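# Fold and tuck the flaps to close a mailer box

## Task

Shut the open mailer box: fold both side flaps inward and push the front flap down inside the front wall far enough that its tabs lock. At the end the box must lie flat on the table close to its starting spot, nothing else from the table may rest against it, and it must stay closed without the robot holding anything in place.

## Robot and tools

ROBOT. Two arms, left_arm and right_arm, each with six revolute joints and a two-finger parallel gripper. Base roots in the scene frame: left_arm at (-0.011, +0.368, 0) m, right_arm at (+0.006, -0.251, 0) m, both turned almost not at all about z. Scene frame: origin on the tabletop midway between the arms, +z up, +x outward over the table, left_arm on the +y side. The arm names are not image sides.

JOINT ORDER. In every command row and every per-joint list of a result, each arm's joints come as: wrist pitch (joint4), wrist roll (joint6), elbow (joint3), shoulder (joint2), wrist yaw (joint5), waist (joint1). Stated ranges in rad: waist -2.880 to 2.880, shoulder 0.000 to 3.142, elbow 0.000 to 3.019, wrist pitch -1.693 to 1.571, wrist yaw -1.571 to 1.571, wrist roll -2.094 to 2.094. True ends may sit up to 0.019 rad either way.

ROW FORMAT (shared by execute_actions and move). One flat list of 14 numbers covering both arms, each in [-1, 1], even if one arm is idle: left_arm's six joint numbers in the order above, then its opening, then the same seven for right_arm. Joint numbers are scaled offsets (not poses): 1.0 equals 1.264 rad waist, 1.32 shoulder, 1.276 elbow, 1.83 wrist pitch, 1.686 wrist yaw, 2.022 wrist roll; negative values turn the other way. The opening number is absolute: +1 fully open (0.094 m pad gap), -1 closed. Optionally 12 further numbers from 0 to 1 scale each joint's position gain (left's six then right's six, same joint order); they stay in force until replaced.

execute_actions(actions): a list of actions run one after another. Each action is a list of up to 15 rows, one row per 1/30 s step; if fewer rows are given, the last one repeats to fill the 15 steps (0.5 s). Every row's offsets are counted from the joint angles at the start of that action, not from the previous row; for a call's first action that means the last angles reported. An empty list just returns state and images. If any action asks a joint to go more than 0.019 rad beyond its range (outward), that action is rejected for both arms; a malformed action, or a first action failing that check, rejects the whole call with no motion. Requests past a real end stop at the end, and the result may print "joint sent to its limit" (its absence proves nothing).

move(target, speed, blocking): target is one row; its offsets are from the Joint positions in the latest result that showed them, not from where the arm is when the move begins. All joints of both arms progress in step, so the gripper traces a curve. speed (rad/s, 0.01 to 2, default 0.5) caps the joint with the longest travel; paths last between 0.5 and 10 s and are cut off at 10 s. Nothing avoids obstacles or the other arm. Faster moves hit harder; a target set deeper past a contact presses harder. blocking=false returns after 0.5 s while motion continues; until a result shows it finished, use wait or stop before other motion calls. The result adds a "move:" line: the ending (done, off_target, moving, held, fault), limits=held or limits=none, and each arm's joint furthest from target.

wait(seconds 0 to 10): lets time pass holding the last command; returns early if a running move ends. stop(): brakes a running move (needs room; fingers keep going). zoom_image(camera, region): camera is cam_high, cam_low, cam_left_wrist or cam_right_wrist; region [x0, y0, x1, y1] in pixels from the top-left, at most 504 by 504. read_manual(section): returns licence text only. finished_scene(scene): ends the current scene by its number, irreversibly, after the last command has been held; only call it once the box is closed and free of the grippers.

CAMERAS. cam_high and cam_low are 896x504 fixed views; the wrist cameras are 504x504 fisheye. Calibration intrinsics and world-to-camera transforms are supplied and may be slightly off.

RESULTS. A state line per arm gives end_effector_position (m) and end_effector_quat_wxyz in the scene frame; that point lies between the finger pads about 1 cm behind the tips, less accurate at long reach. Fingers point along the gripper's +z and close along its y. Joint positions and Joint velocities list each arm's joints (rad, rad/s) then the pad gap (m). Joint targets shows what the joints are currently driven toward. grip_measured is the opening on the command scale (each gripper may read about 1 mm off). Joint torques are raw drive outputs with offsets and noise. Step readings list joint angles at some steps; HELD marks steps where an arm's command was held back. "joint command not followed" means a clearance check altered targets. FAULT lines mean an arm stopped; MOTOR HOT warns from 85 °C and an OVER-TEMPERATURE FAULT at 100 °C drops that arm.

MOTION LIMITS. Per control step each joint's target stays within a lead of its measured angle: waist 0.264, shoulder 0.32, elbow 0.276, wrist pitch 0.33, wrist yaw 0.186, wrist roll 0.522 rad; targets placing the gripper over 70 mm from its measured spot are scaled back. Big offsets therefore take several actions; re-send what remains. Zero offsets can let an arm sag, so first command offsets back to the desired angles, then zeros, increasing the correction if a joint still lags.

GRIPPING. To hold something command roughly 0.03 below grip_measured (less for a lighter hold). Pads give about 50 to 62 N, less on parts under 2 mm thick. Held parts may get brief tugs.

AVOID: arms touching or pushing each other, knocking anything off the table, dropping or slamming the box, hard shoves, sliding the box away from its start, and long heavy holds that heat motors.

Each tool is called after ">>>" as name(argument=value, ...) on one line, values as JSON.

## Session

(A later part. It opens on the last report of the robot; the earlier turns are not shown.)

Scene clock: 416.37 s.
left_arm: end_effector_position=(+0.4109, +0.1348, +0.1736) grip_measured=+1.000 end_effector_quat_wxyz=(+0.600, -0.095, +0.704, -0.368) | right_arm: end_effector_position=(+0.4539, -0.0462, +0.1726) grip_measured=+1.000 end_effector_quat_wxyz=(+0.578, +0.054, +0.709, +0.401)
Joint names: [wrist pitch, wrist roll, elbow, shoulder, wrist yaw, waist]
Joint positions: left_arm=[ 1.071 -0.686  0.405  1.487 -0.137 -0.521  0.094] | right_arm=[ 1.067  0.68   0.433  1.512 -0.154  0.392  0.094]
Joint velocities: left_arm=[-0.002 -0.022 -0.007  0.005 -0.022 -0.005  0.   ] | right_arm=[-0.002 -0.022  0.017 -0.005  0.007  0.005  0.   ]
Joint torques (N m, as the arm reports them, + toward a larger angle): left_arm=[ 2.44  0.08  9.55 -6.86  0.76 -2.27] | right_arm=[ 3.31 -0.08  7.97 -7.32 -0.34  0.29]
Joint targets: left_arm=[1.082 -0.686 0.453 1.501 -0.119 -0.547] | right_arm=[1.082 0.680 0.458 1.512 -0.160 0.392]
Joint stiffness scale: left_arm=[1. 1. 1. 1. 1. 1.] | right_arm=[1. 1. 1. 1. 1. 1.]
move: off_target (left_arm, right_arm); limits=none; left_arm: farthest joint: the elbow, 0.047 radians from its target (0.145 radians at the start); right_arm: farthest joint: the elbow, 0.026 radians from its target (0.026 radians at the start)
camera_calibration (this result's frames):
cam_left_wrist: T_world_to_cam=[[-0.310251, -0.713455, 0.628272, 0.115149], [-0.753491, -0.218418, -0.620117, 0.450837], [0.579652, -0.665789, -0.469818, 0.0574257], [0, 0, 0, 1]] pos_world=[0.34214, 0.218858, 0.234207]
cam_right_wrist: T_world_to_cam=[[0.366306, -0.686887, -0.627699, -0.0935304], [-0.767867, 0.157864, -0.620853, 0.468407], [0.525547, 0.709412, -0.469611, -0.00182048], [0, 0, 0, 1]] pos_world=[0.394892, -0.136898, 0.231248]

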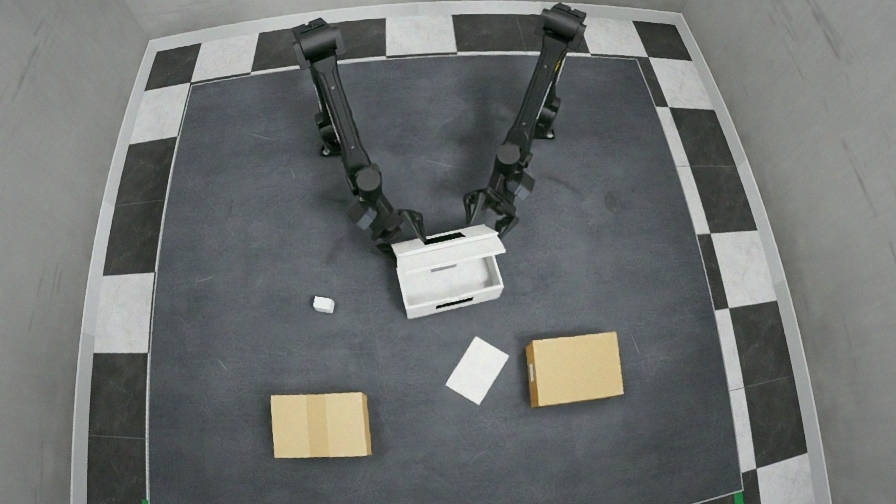

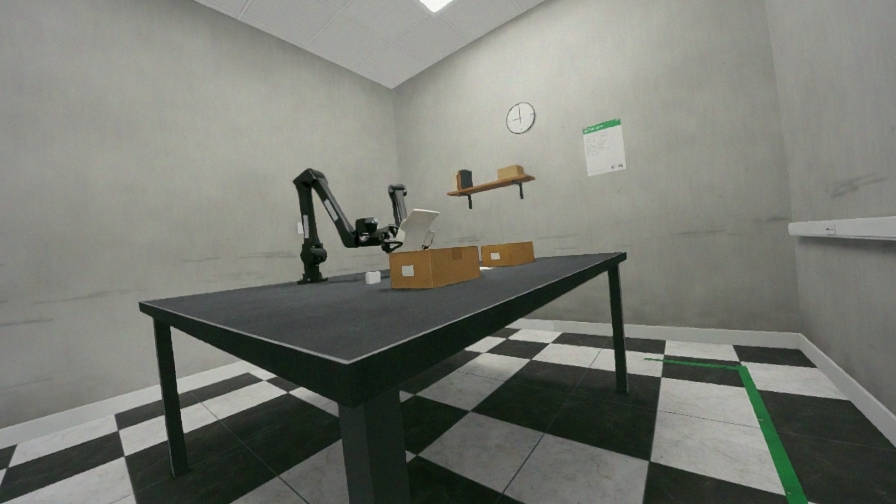

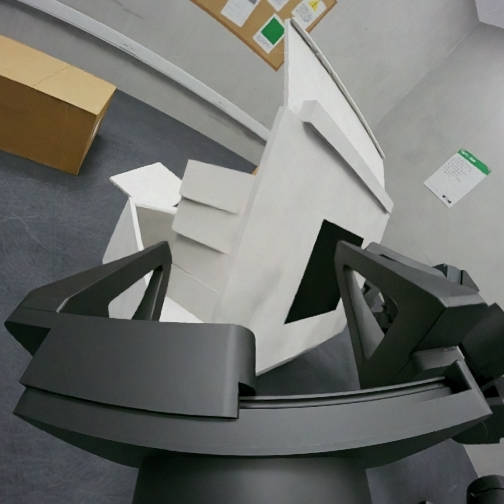

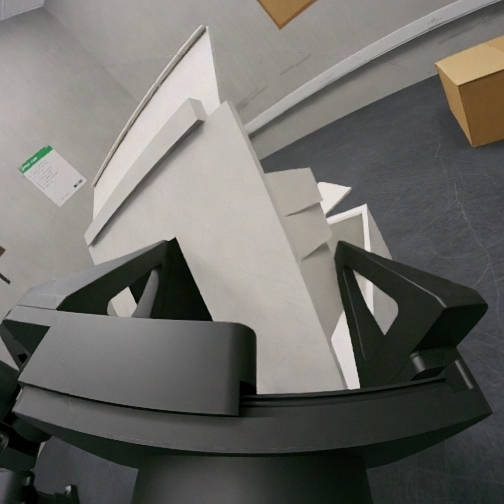

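>>> move(target=[0,0,0.077,0.036,0.022,-0.025,1,0.008,0,0.02,0,-0.005,0,1], speed=0.06)

>>> zoom_image(camera="cam_high", region=[340, 190, 550, 330])

Scene clock: 430.57 s.
left_arm: end_effector_position=(+0.4215, +0.1194, +0.1752) grip_measured=+1.000 end_effector_quat_wxyz=(+0.596, -0.085, +0.704, -0.378) | right_arm: end_effector_position=(+0.4541, -0.0466, +0.1726) grip_measured=+1.000 end_effector_quat_wxyz=(+0.578, +0.055, +0.709, +0.400)
Joint names: [wrist pitch, wrist roll, elbow, shoulder, wrist yaw, waist]
Joint positions: left_arm=[ 1.067 -0.686  0.449  1.522 -0.116 -0.529  0.094] | right_arm=[ 1.067  0.68   0.433  1.512 -0.151  0.392  0.094]
Joint velocities: left_arm=[ 0.002 -0.022 -0.022  0.005 -0.037  0.005  0.   ] | right_arm=[-0.007 -0.095  0.002 -0.005 -0.007 -0.015  0.   ]
Joint torques (N m, as the arm reports them, + toward a larger angle): left_arm=[ 2.13  0.07 10.25 -7.47  0.67 -2.  ] | right_arm=[ 3.12 -0.06  8.03 -7.59 -0.54 -0.03]
Joint targets: left_arm=[1.071 -0.686 0.503 1.534 -0.100 -0.552] | right_arm=[1.082 0.680 0.458 1.512 -0.162 0.393]
Joint stiffness scale: left_arm=[1. 1. 1. 1. 1. 1.] | right_arm=[1. 1. 1. 1. 1. 1.]
move: off_target (left_arm, right_arm); limits=none; left_arm: farthest joint: the elbow, 0.054 radians from its target (0.098 radians at the start); right_arm: farthest joint: the elbow, 0.026 radians from its target (0.026 radians at the start)
camera_calibration (this result's frames):
cam_left_wrist: T_world_to_cam=[[-0.333504, -0.702259, 0.628973, 0.11479], [-0.756492, -0.198781, -0.623062, 0.455919], [0.562578, -0.683607, -0.464959, 0.0503031], [0, 0, 0, 1]] pos_world=[0.354883, 0.205628, 0.235255]
cam_right_wrist: T_world_to_cam=[[0.36474, -0.687739, -0.627678, -0.093169], [-0.767497, 0.159605, -0.620866, 0.468528], [0.527174, 0.708195, -0.469624, -0.00247769], [0, 0, 0, 1]] pos_world=[0.394883, -0.137101, 0.231249]

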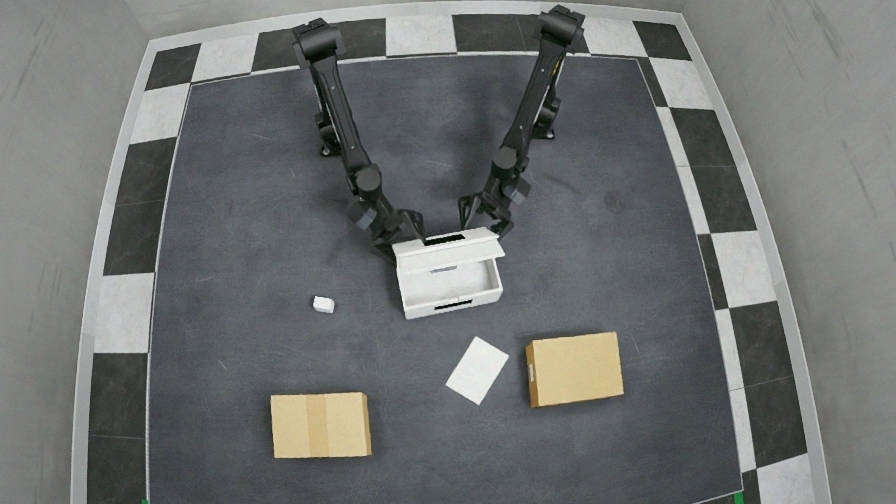

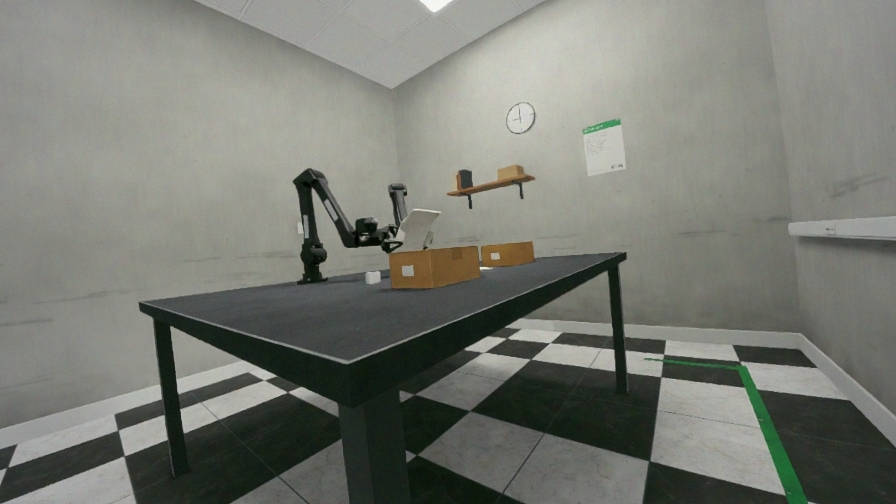

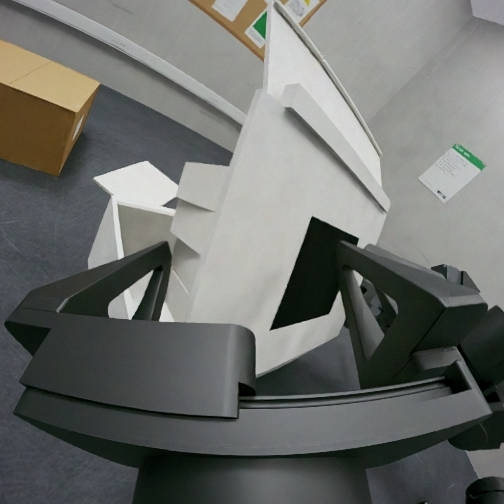

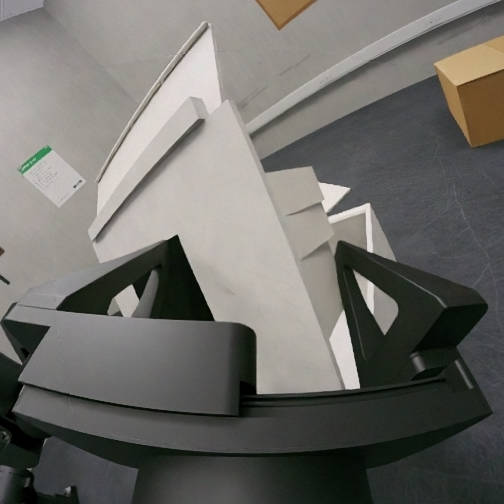

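Region (340, 190, 550, 330) of cam_high's 896x504 image, scaled by 2.400, with more detail than that image has.

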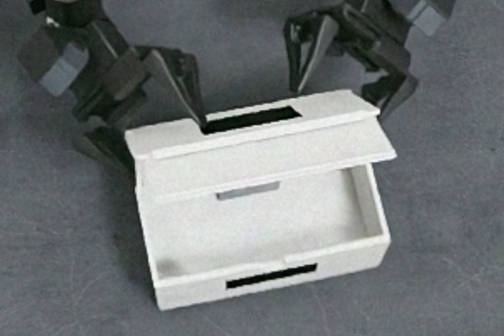

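>>> move(target=[-0.013,0,0.1,0.051,0.051,0.052,1,-0.02,0,0.107,0.057,-0.03,-0.03,1], speed=0.06)

>>> zoom_image(camera="cam_high", region=[340, 190, 550, 330])

Scene clock: 449.37 s.
left_arm: end_effector_position=(+0.4584, +0.1218, +0.1799) grip_measured=+1.000 end_effector_quat_wxyz=(+0.596, -0.081, +0.701, -0.382) | right_arm: end_effector_position=(+0.4874, -0.0397, +0.1708) grip_measured=+1.000 end_effector_quat_wxyz=(+0.571, +0.048, +0.712, +0.405)
Joint names: [wrist pitch, wrist roll, elbow, shoulder, wrist yaw, waist]
Joint positions: left_arm=[ 1.043 -0.686  0.534  1.574 -0.04  -0.463  0.094] | right_arm=[ 1.036  0.68   0.525  1.582 -0.198  0.366  0.094]
Joint velocities: left_arm=[-0.012 -0.037 -0.007 -0.005 -0.066  0.015  0.   ] | right_arm=[-0.012 -0.051  0.002  0.005 -0.022 -0.005  0.   ]
Joint torques (N m, as the arm reports them, + toward a larger angle): left_arm=[ 1.96  0.08  9.59 -8.61  0.36 -0.15] | right_arm=[ 2.39 -0.06  9.63 -8.38 -0.25 -1.54]
Joint targets: left_arm=[1.044 -0.686 0.577 1.589 -0.030 -0.463] | right_arm=[1.031 0.680 0.569 1.588 -0.202 0.354]
Joint stiffness scale: left_arm=[1. 1. 1. 1. 1. 1.] | right_arm=[1. 1. 1. 1. 1. 1.]
move: off_target (left_arm, right_arm); limits=none; left_arm: farthest joint: the elbow, 0.043 radians from its target (0.127 radians at the start); right_arm: farthest joint: the elbow, 0.044 radians from its target (0.137 radians at the start)
camera_calibration (this result's frames):
cam_left_wrist: T_world_to_cam=[[-0.345356, -0.69604, 0.62949, 0.130367], [-0.754569, -0.19287, -0.627238, 0.48638], [0.557992, -0.691614, -0.458601, 0.0352517], [0, 0, 0, 1]] pos_world=[0.39236, 0.208929, 0.239178]
cam_right_wrist: T_world_to_cam=[[0.373966, -0.681477, -0.629077, -0.105683], [-0.7754, 0.142395, -0.615206, 0.494079], [0.508826, 0.717853, -0.475167, -0.015407], [0, 0, 0, 1]] pos_world=[0.430471, -0.131315, 0.230156]

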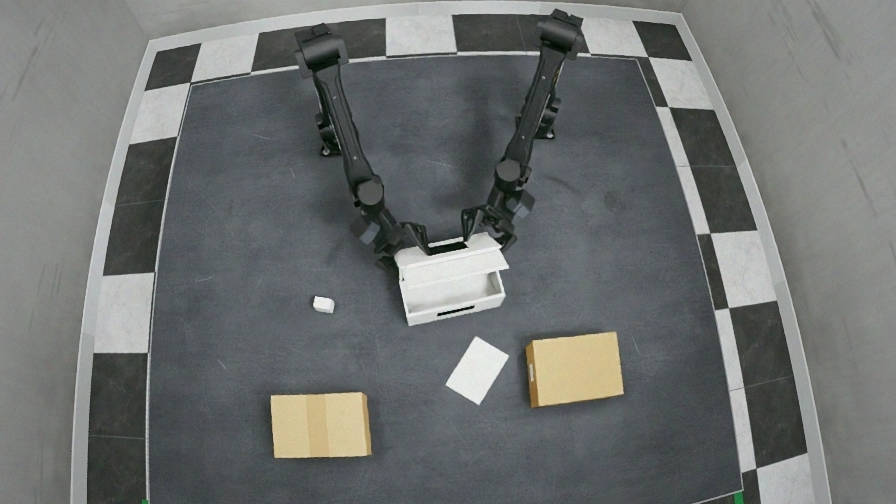

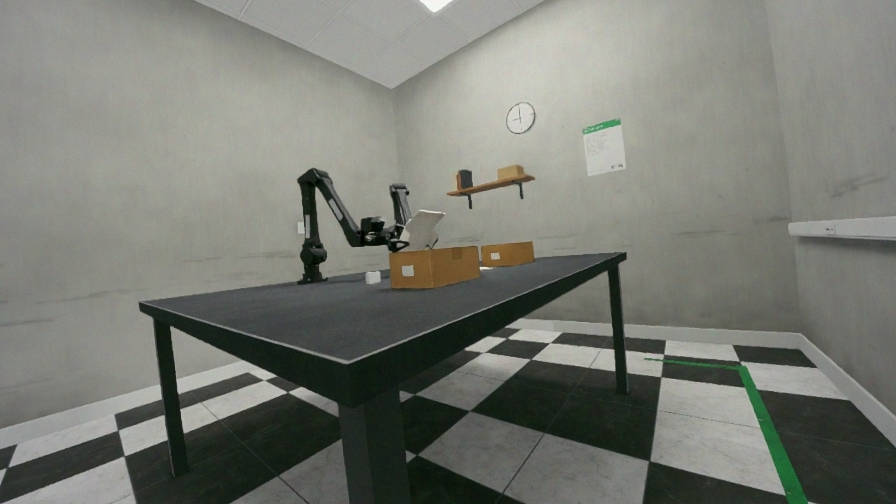

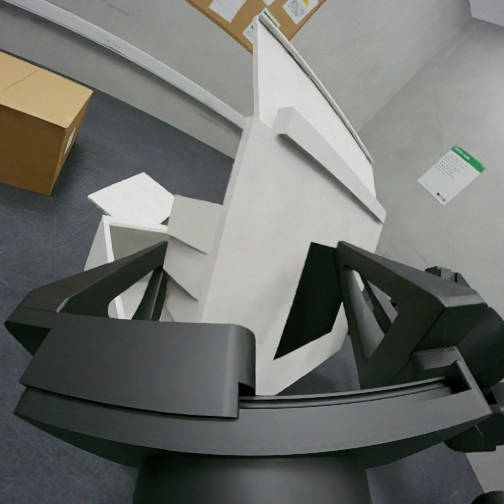

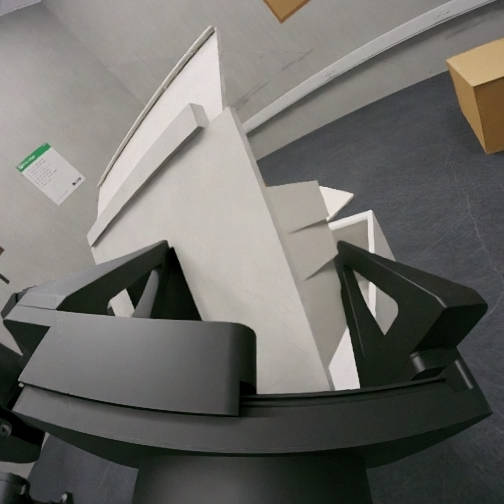

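Region (340, 190, 550, 330) of cam_high's 896x504 image, scaled by 2.400, with more detail than that image has.

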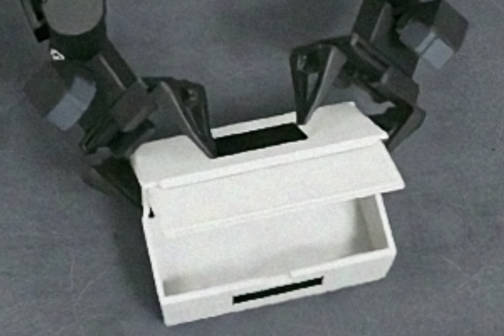

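>>> move(target=[-0.075,0,0.02,0,0.004,0,1,-0.06,0,0.02,0,0,0,1], speed=0.06)

>>> zoom_image(camera="cam_high", region=[340, 190, 550, 330])

Scene clock: 463.03 s.
left_arm: end_effector_position=(+0.4556, +0.1229, +0.1464) grip_measured=+1.000 end_effector_quat_wxyz=(+0.555, -0.084, +0.747, -0.355) | right_arm: end_effector_position=(+0.4855, -0.0404, +0.1481) grip_measured=+1.000 end_effector_quat_wxyz=(+0.540, +0.057, +0.743, +0.391)
Joint names: [wrist pitch, wrist roll, elbow, shoulder, wrist yaw, waist]
Joint positions: left_arm=[ 0.911 -0.686  0.531  1.574 -0.038 -0.463  0.094] | right_arm=[ 0.945  0.68   0.524  1.582 -0.198  0.366  0.094]
Joint velocities: left_arm=[-0.012  0.022 -0.017 -0.005  0.022  0.005  0.   ] | right_arm=[-0.002 -0.037  0.007 -0.005 -0.037 -0.005  0.   ]
Joint torques (N m, as the arm reports them, + toward a larger angle): left_arm=[ 1.75  0.08  8.24 -9.59  0.14 -0.14] | right_arm=[ 1.81 -0.08  8.27 -9.41 -0.1  -0.02]
Joint targets: left_arm=[0.906 -0.686 0.559 1.574 -0.033 -0.463] | right_arm=[0.926 0.680 0.551 1.582 -0.198 0.366]
Joint stiffness scale: left_arm=[1. 1. 1. 1. 1. 1.] | right_arm=[1. 1. 1. 1. 1. 1.]
move: off_target (left_arm, right_arm); limits=none; left_arm: farthest joint: the elbow, 0.029 radians from its target (0.026 radians at the start); right_arm: farthest joint: the elbow, 0.027 radians from its target (0.025 radians at the start)
camera_calibration (this result's frames):
cam_left_wrist: T_world_to_cam=[[-0.27253, -0.735437, 0.620371, 0.124289], [-0.82446, -0.153874, -0.5446, 0.478401], [0.495978, -0.659891, -0.564403, 0.0620985], [0, 0, 0, 1]] pos_world=[0.397496, 0.205998, 0.21848]
cam_right_wrist: T_world_to_cam=[[0.31881, -0.701662, -0.637205, -0.0925679], [-0.82614, 0.123826, -0.54969, 0.492914], [0.464599, 0.701668, -0.540194, 0.00571495], [0, 0, 0, 1]] pos_world=[0.434072, -0.129997, 0.215052]

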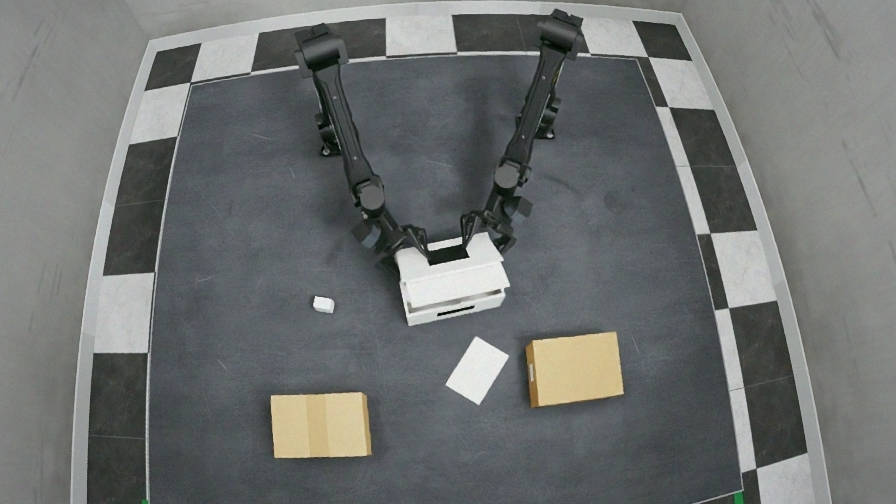

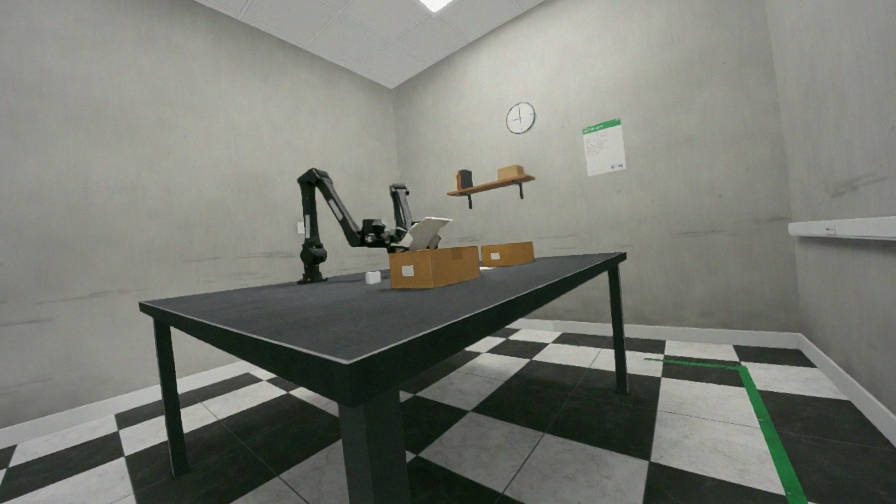

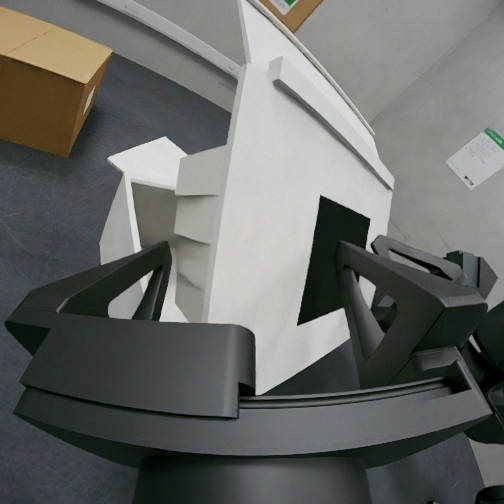

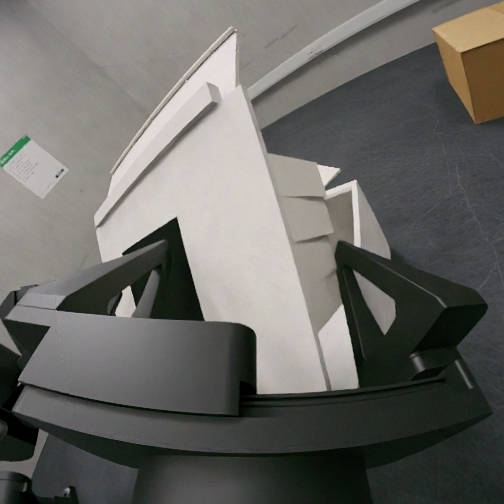

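Region (340, 190, 550, 330) of cam_high's 896x504 image, scaled by 2.400, with more detail than that image has.

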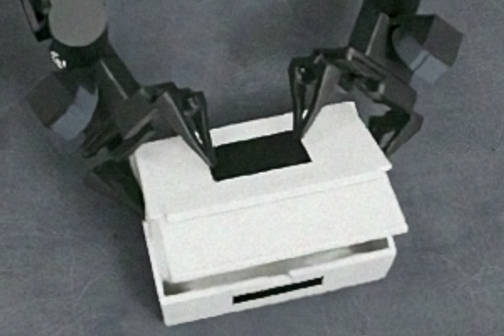

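>>> move(target=[-0.025,0.21,0.02,0,0.004,0,0.6,-0.03,-0.21,0.02,0,0,0,0.6], speed=0.2)

>>> zoom_image(camera="cam_high", region=[340, 190, 550, 330])

Scene clock: 476.63 s.
left_arm: end_effector_position=(+0.4529, +0.1249, +0.1337) grip_measured=+0.602 end_effector_quat_wxyz=(+0.596, +0.063, +0.766, -0.234) | right_arm: end_effector_position=(+0.4849, -0.0407, +0.1408) grip_measured=+0.602 end_effector_quat_wxyz=(+0.596, -0.092, +0.750, +0.272)
Joint names: [wrist pitch, wrist roll, elbow, shoulder, wrist yaw, waist]
Joint positions: left_arm=[ 0.866 -0.299  0.527  1.574 -0.036 -0.461  0.075] | right_arm=[ 0.911  0.277  0.525  1.581 -0.198  0.366  0.075]
Joint velocities: left_arm=[-0.007  0.007  0.002  0.015  0.022  0.005 -0.   ] | right_arm=[ 0.012 -0.081  0.007 -0.005  0.007 -0.005  0.   ]
Joint torques (N m, as the arm reports them, + toward a larger angle): left_arm=[ 1.95  0.38  8.37 -9.55  0.17 -0.29] | right_arm=[ 1.84 -0.29  8.02 -9.16 -0.1   0.27]
Joint targets: left_arm=[0.865 -0.261 0.556 1.574 -0.031 -0.463] | right_arm=[0.890 0.255 0.549 1.582 -0.198 0.366]
Joint stiffness scale: left_arm=[1. 1. 1. 1. 1. 1.] | right_arm=[1. 1. 1. 1. 1. 1.]
move: off_target (left_arm, right_arm); limits=none; left_arm: farthest joint: the wrist roll, 0.038 radians from its target (0.424 radians at the start); right_arm: farthest joint: the elbow, 0.025 radians from its target (0.026 radians at the start)
camera_calibration (this result's frames):
cam_left_wrist: T_world_to_cam=[[-0.379404, -0.881974, 0.279598, 0.245178], [-0.749524, 0.115807, -0.651769, 0.416275], [0.542463, -0.456848, -0.704998, 0.0299071], [0, 0, 0, 1]] pos_world=[0.388806, 0.181696, 0.223848]
cam_right_wrist: T_world_to_cam=[[0.442623, -0.847941, -0.291685, -0.211932], [-0.713303, -0.135824, -0.687569, 0.442611], [0.5434, 0.512394, -0.664958, -0.0260866], [0, 0, 0, 1]] pos_world=[0.423697, -0.106222, 0.225162]

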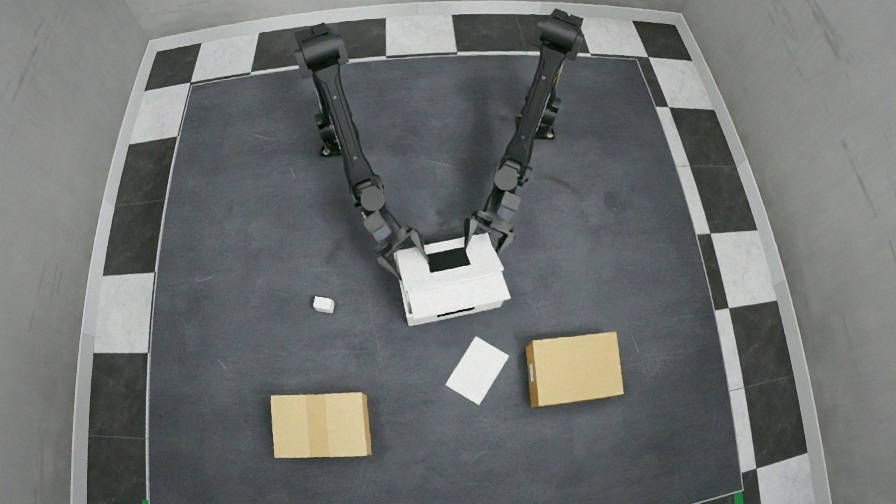

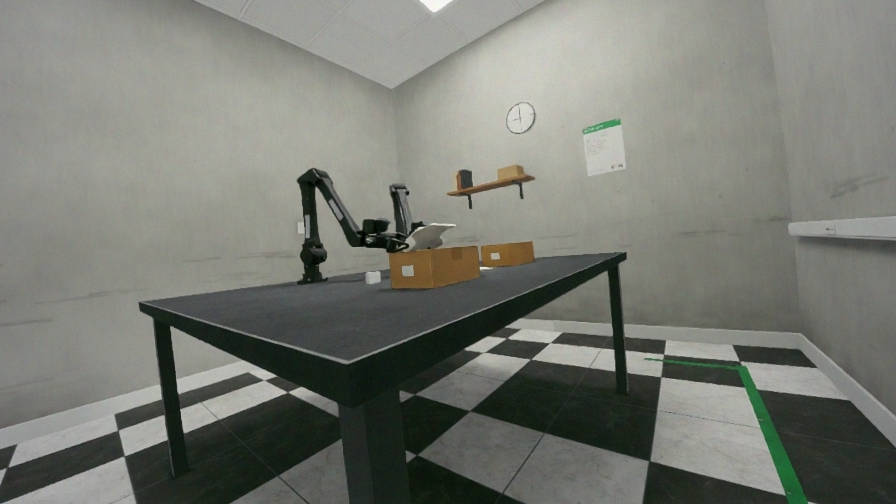

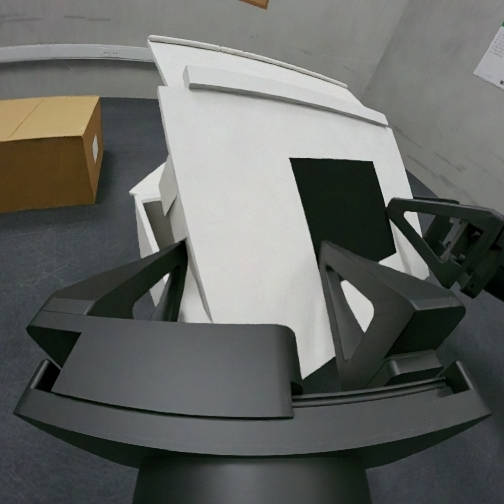

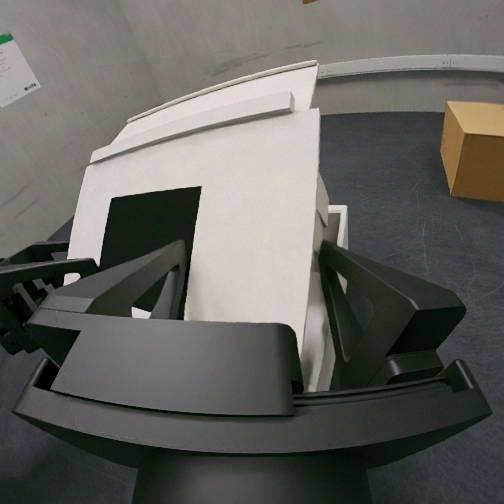

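Region (340, 190, 550, 330) of cam_high's 896x504 image, scaled by 2.400, with more detail than that image has.

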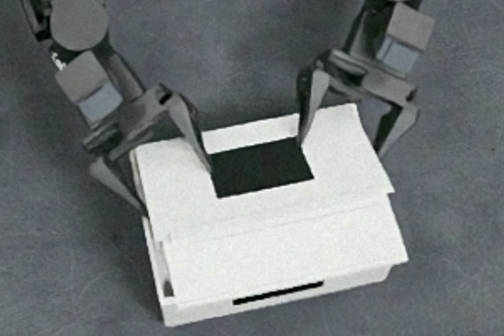

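>>> move(target=[-0.01,0.15,0.02,0,0,0,1,-0.035,-0.14,0.02,0,0,0,1], speed=0.15)

>>> zoom_image(camera="cam_low", region=[350, 190, 500, 300])

Scene clock: 489.53 s.
left_arm: end_effector_position=(+0.4519, +0.1254, +0.1299) grip_measured=+1.000 end_effector_quat_wxyz=(+0.618, +0.173, +0.753, -0.145) | right_arm: end_effector_position=(+0.4828, -0.0415, +0.1290) grip_measured=+1.000 end_effector_quat_wxyz=(+0.608, -0.192, +0.747, +0.188)
Joint names: [wrist pitch, wrist roll, elbow, shoulder, wrist yaw, waist]
Joint positions: left_arm=[ 0.853 -0.012  0.525  1.574 -0.036 -0.461  0.094] | right_arm=[ 0.863  0.01   0.524  1.581 -0.198  0.366  0.094]
Joint velocities: left_arm=[-0.012 -0.037  0.007 -0.015 -0.051 -0.005  0.   ] | right_arm=[-0.002 -0.022  0.007 -0.005 -0.022 -0.015  0.   ]
Joint torques (N m, as the arm reports them, + toward a larger angle): left_arm=[ 1.77  0.18  8.15 -9.63 -0.05 -0.12] | right_arm=[ 1.73 -0.18  8.15 -8.98 -0.12 -0.4 ]
Joint targets: left_arm=[0.848 0.004 0.553 1.574 -0.036 -0.461] | right_arm=[0.847 -0.006 0.550 1.581 -0.198 0.366]
Joint stiffness scale: left_arm=[1. 1. 1. 1. 1. 1.] | right_arm=[1. 1. 1. 1. 1. 1.]
move: off_target (left_arm, right_arm); limits=none; left_arm: farthest joint: the elbow, 0.027 radians from its target (0.026 radians at the start); right_arm: farthest joint: the elbow, 0.026 radians from its target (0.026 radians at the start)
camera_calibration (this result's frames):
cam_left_wrist: T_world_to_cam=[[-0.443389, -0.896329, 0.0000613047, 0.313355], [-0.662749, 0.327797, -0.673286, 0.349955], [0.603465, -0.298568, -0.739383, -0.0149035], [0, 0, 0, 1]] pos_world=[0.379864, 0.161705, 0.224581]
cam_right_wrist: T_world_to_cam=[[0.4961, -0.867334, -0.0402126, -0.274162], [-0.638787, -0.333223, -0.693479, 0.389461], [0.588078, 0.369722, -0.719354, -0.0528674], [0, 0, 0, 1]] pos_world=[0.415884, -0.088466, 0.221028]

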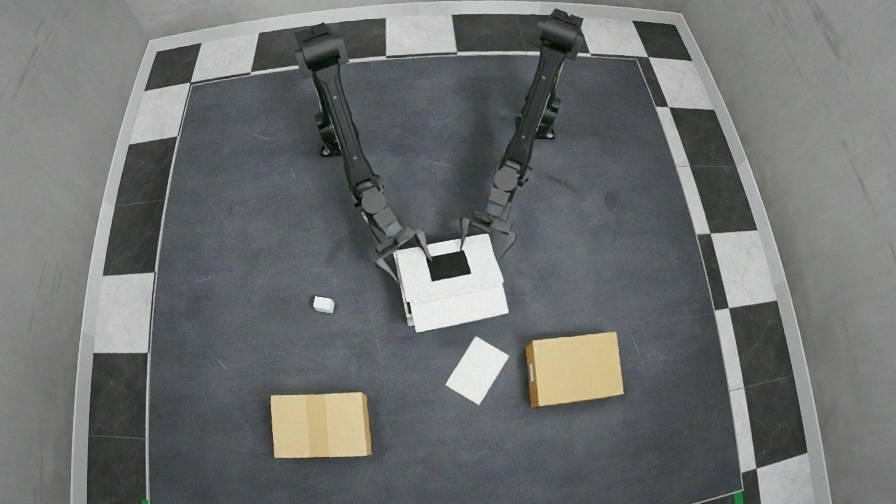

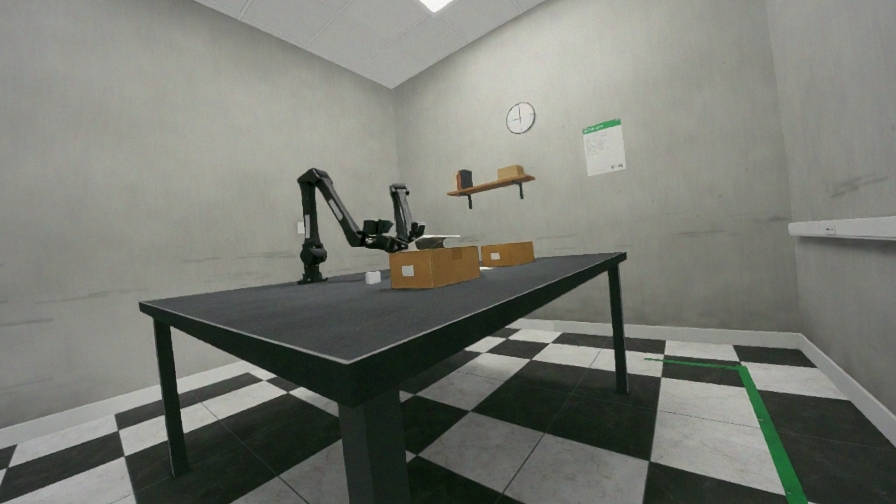

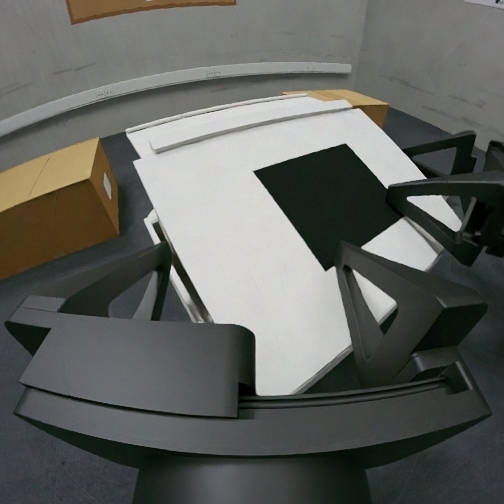

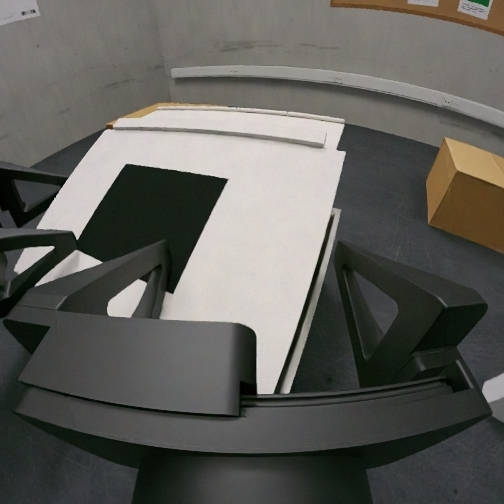

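Region (350, 190, 500, 300) of cam_low's 896x504 image, scaled by 3.360, with more detail than that image has; it fills the top 370 rows of this view, and the rest is white.

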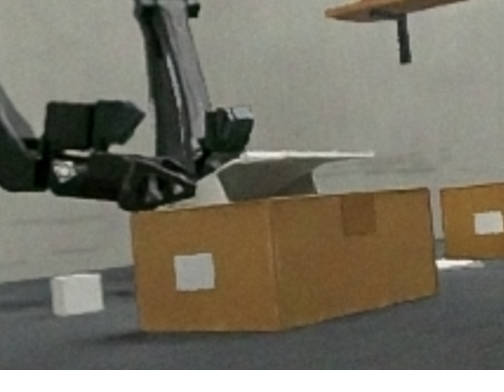

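>>> move(target=[0.1,0,0.03,0,0,0.4,1,0.03,0.11,0.02,0,0,0,0.62], speed=0.25)

Scene clock: 541.80 s.
left_arm: end_effector_position=(+0.5173, +0.3800, +0.1715) grip_measured=+1.000 end_effector_quat_wxyz=(+0.697, -0.021, +0.717, +0.013) | right_arm: end_effector_position=(+0.4842, -0.0409, +0.1374) grip_measured=+0.622 end_effector_quat_wxyz=(+0.598, -0.113, +0.751, +0.254)
Joint names: [wrist pitch, wrist roll, elbow, shoulder, wrist yaw, waist]
Joint positions: left_arm=[ 1.018 -0.011  0.529  1.574 -0.036  0.044  0.094] | right_arm=[ 0.898  0.221  0.524  1.581 -0.198  0.366  0.076]
Joint velocities: left_arm=[-0.012 -0.051 -0.007 -0.005  0.066 -0.024  0.   ] | right_arm=[ 0.002  0.037  0.002 -0.015 -0.022 -0.005 -0.001]
Joint torques (N m, as the arm reports them, + toward a larger angle): left_arm=[ 2.82  0.02  8.78 -9.48 -0.04 -0.16] | right_arm=[ 3.49  0.11  8.12 -9.02 -0.12 -0.06]
Joint targets: left_arm=[1.036 -0.011 0.563 1.574 -0.036 0.044] | right_arm=[0.918 0.232 0.550 1.581 -0.198 0.366]
Joint stiffness scale: left_arm=[1. 1. 1. 1. 1. 1.] | right_arm=[1. 1. 1. 1. 1. 1.]
move: off_target (left_arm, right_arm); limits=none; left_arm: farthest joint: the elbow, 0.035 radians from its target (0.038 radians at the start); right_arm: farthest joint: the elbow, 0.025 radians from its target (0.025 radians at the start)
camera_calibration (this result's frames):
cam_left_wrist: T_world_to_cam=[[0.0455492, -0.998949, 0.00503302, 0.355751], [-0.615768, -0.0320438, -0.787276, 0.469824], [0.78661, 0.0327606, -0.616581, -0.189282], [0, 0, 0, 1]] pos_world=[0.421989, 0.376634, 0.251383]
cam_right_wrist: T_world_to_cam=[[0.454227, -0.857801, -0.24053, -0.225827], [-0.700981, -0.177502, -0.690738, 0.432452], [0.549822, 0.482359, -0.681928, -0.0298653], [0, 0, 0, 1]] pos_world=[0.422138, -0.102548, 0.224027]

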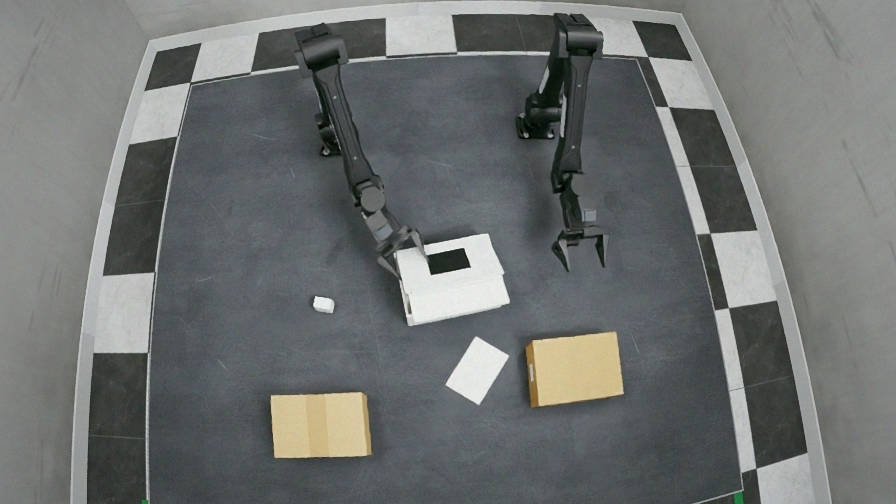

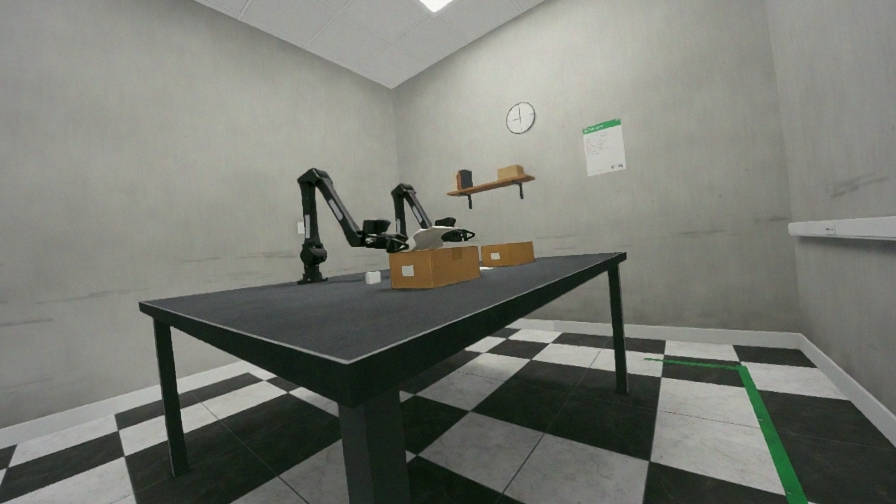

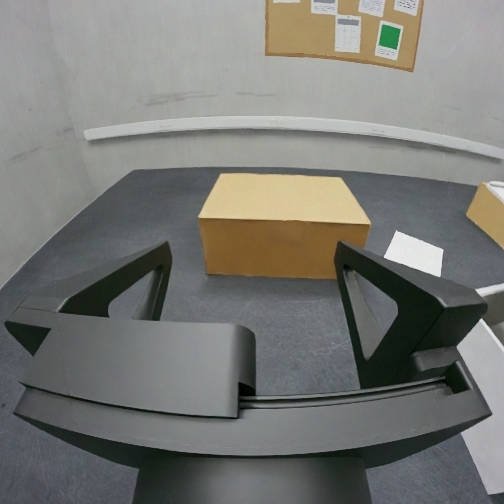

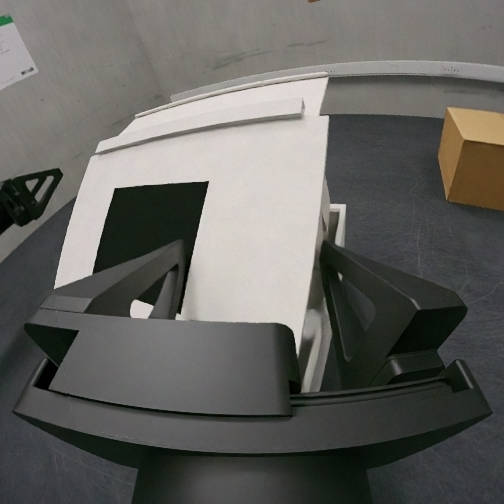

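>>> move(target=[-0.206,0.005,0.616,0.265,0.925,0.03,-1,0.005,0,0.02,0,0,0,0.62], speed=0.8)

Scene clock: 551.03 s.
left_arm: end_effector_position=(+0.5966, +0.2220, +0.2431) grip_measured=-0.991 end_effector_quat_wxyz=(+0.525, +0.477, +0.521, -0.474) | right_arm: end_effector_position=(+0.4842, -0.0409, +0.1374) grip_measured=+0.622 end_effector_quat_wxyz=(+0.598, -0.113, +0.751, +0.254)
Joint names: [wrist pitch, wrist roll, elbow, shoulder, wrist yaw, waist]
Joint positions: left_arm=[ 0.647 -0.011  1.272  1.901  1.519  0.075  0.   ] | right_arm=[ 0.898  0.222  0.524  1.581 -0.198  0.366  0.076]
Joint velocities: left_arm=[ 0.002 -0.007 -0.012  0.005 -0.051 -0.005 -0.   ] | right_arm=[-0.012 -0.037 -0.002 -0.015 -0.007 -0.015  0.   ]
Joint torques (N m, as the arm reports them, + toward a larger angle): left_arm=[  0.97   0.11  11.54 -14.32   0.15   0.6 ] | right_arm=[ 3.08 -0.02  8.1  -9.55 -0.08 -0.21]
Joint targets: left_arm=[0.641 -0.001 1.315 1.924 1.523 0.082] | right_arm=[0.907 0.221 0.550 1.581 -0.198 0.366]
Joint stiffness scale: left_arm=[1. 1. 1. 1. 1. 1.] | right_arm=[1. 1. 1. 1. 1. 1.]
move: off_target (left_arm, right_arm); limits=none; left_arm: farthest joint: the elbow, 0.043 radians from its target (0.786 radians at the start); right_arm: farthest joint: the elbow, 0.025 radians from its target (0.025 radians at the start)
camera_calibration (this result's frames):
cam_left_wrist: T_world_to_cam=[[-0.995653, -0.0924597, -0.0112003, 0.617777], [-0.0459304, 0.592067, -0.804579, 0.0956865], [0.0810224, -0.800567, -0.59374, 0.398006], [0, 0, 0, 1]] pos_world=[0.58724, 0.319097, 0.320219]
cam_right_wrist: T_world_to_cam=[[0.454129, -0.857751, -0.240895, -0.225727], [-0.701128, -0.177238, -0.690657, 0.432523], [0.549716, 0.482545, -0.681882, -0.0298127], [0, 0, 0, 1]] pos_world=[0.422151, -0.102572, 0.224019]

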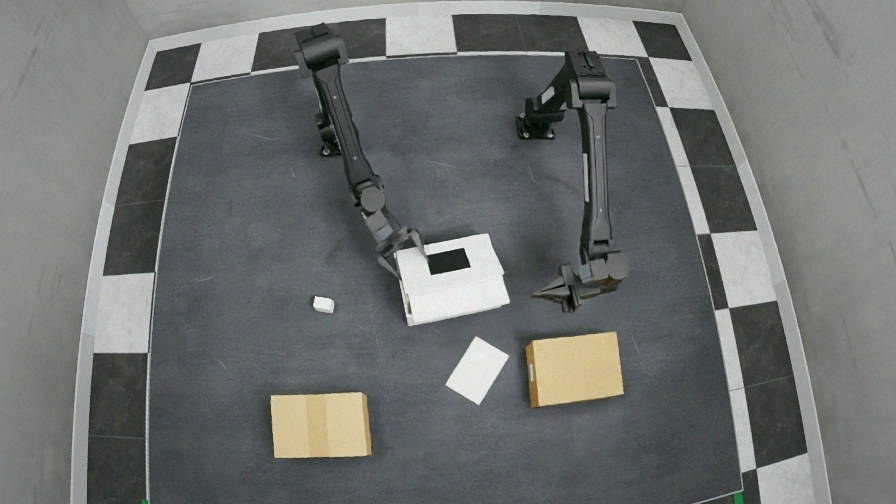

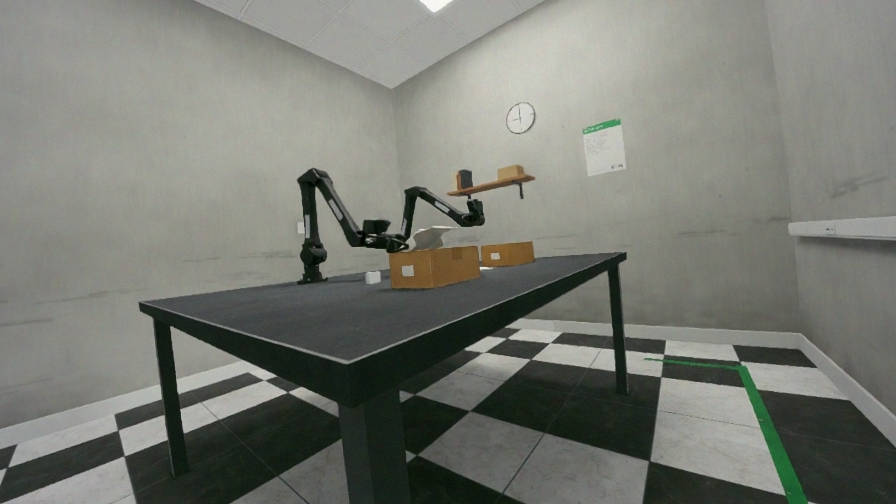

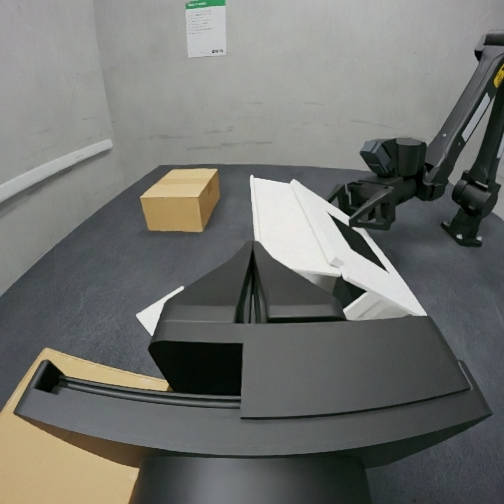

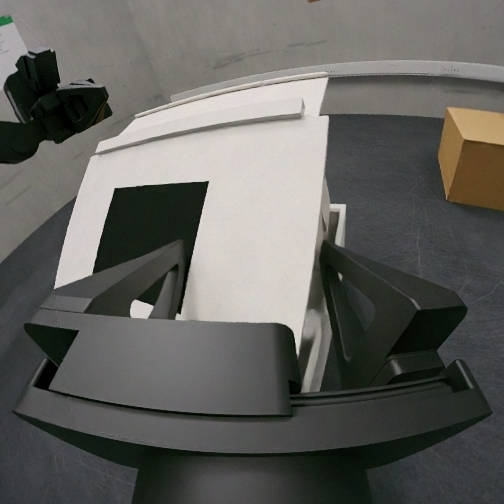

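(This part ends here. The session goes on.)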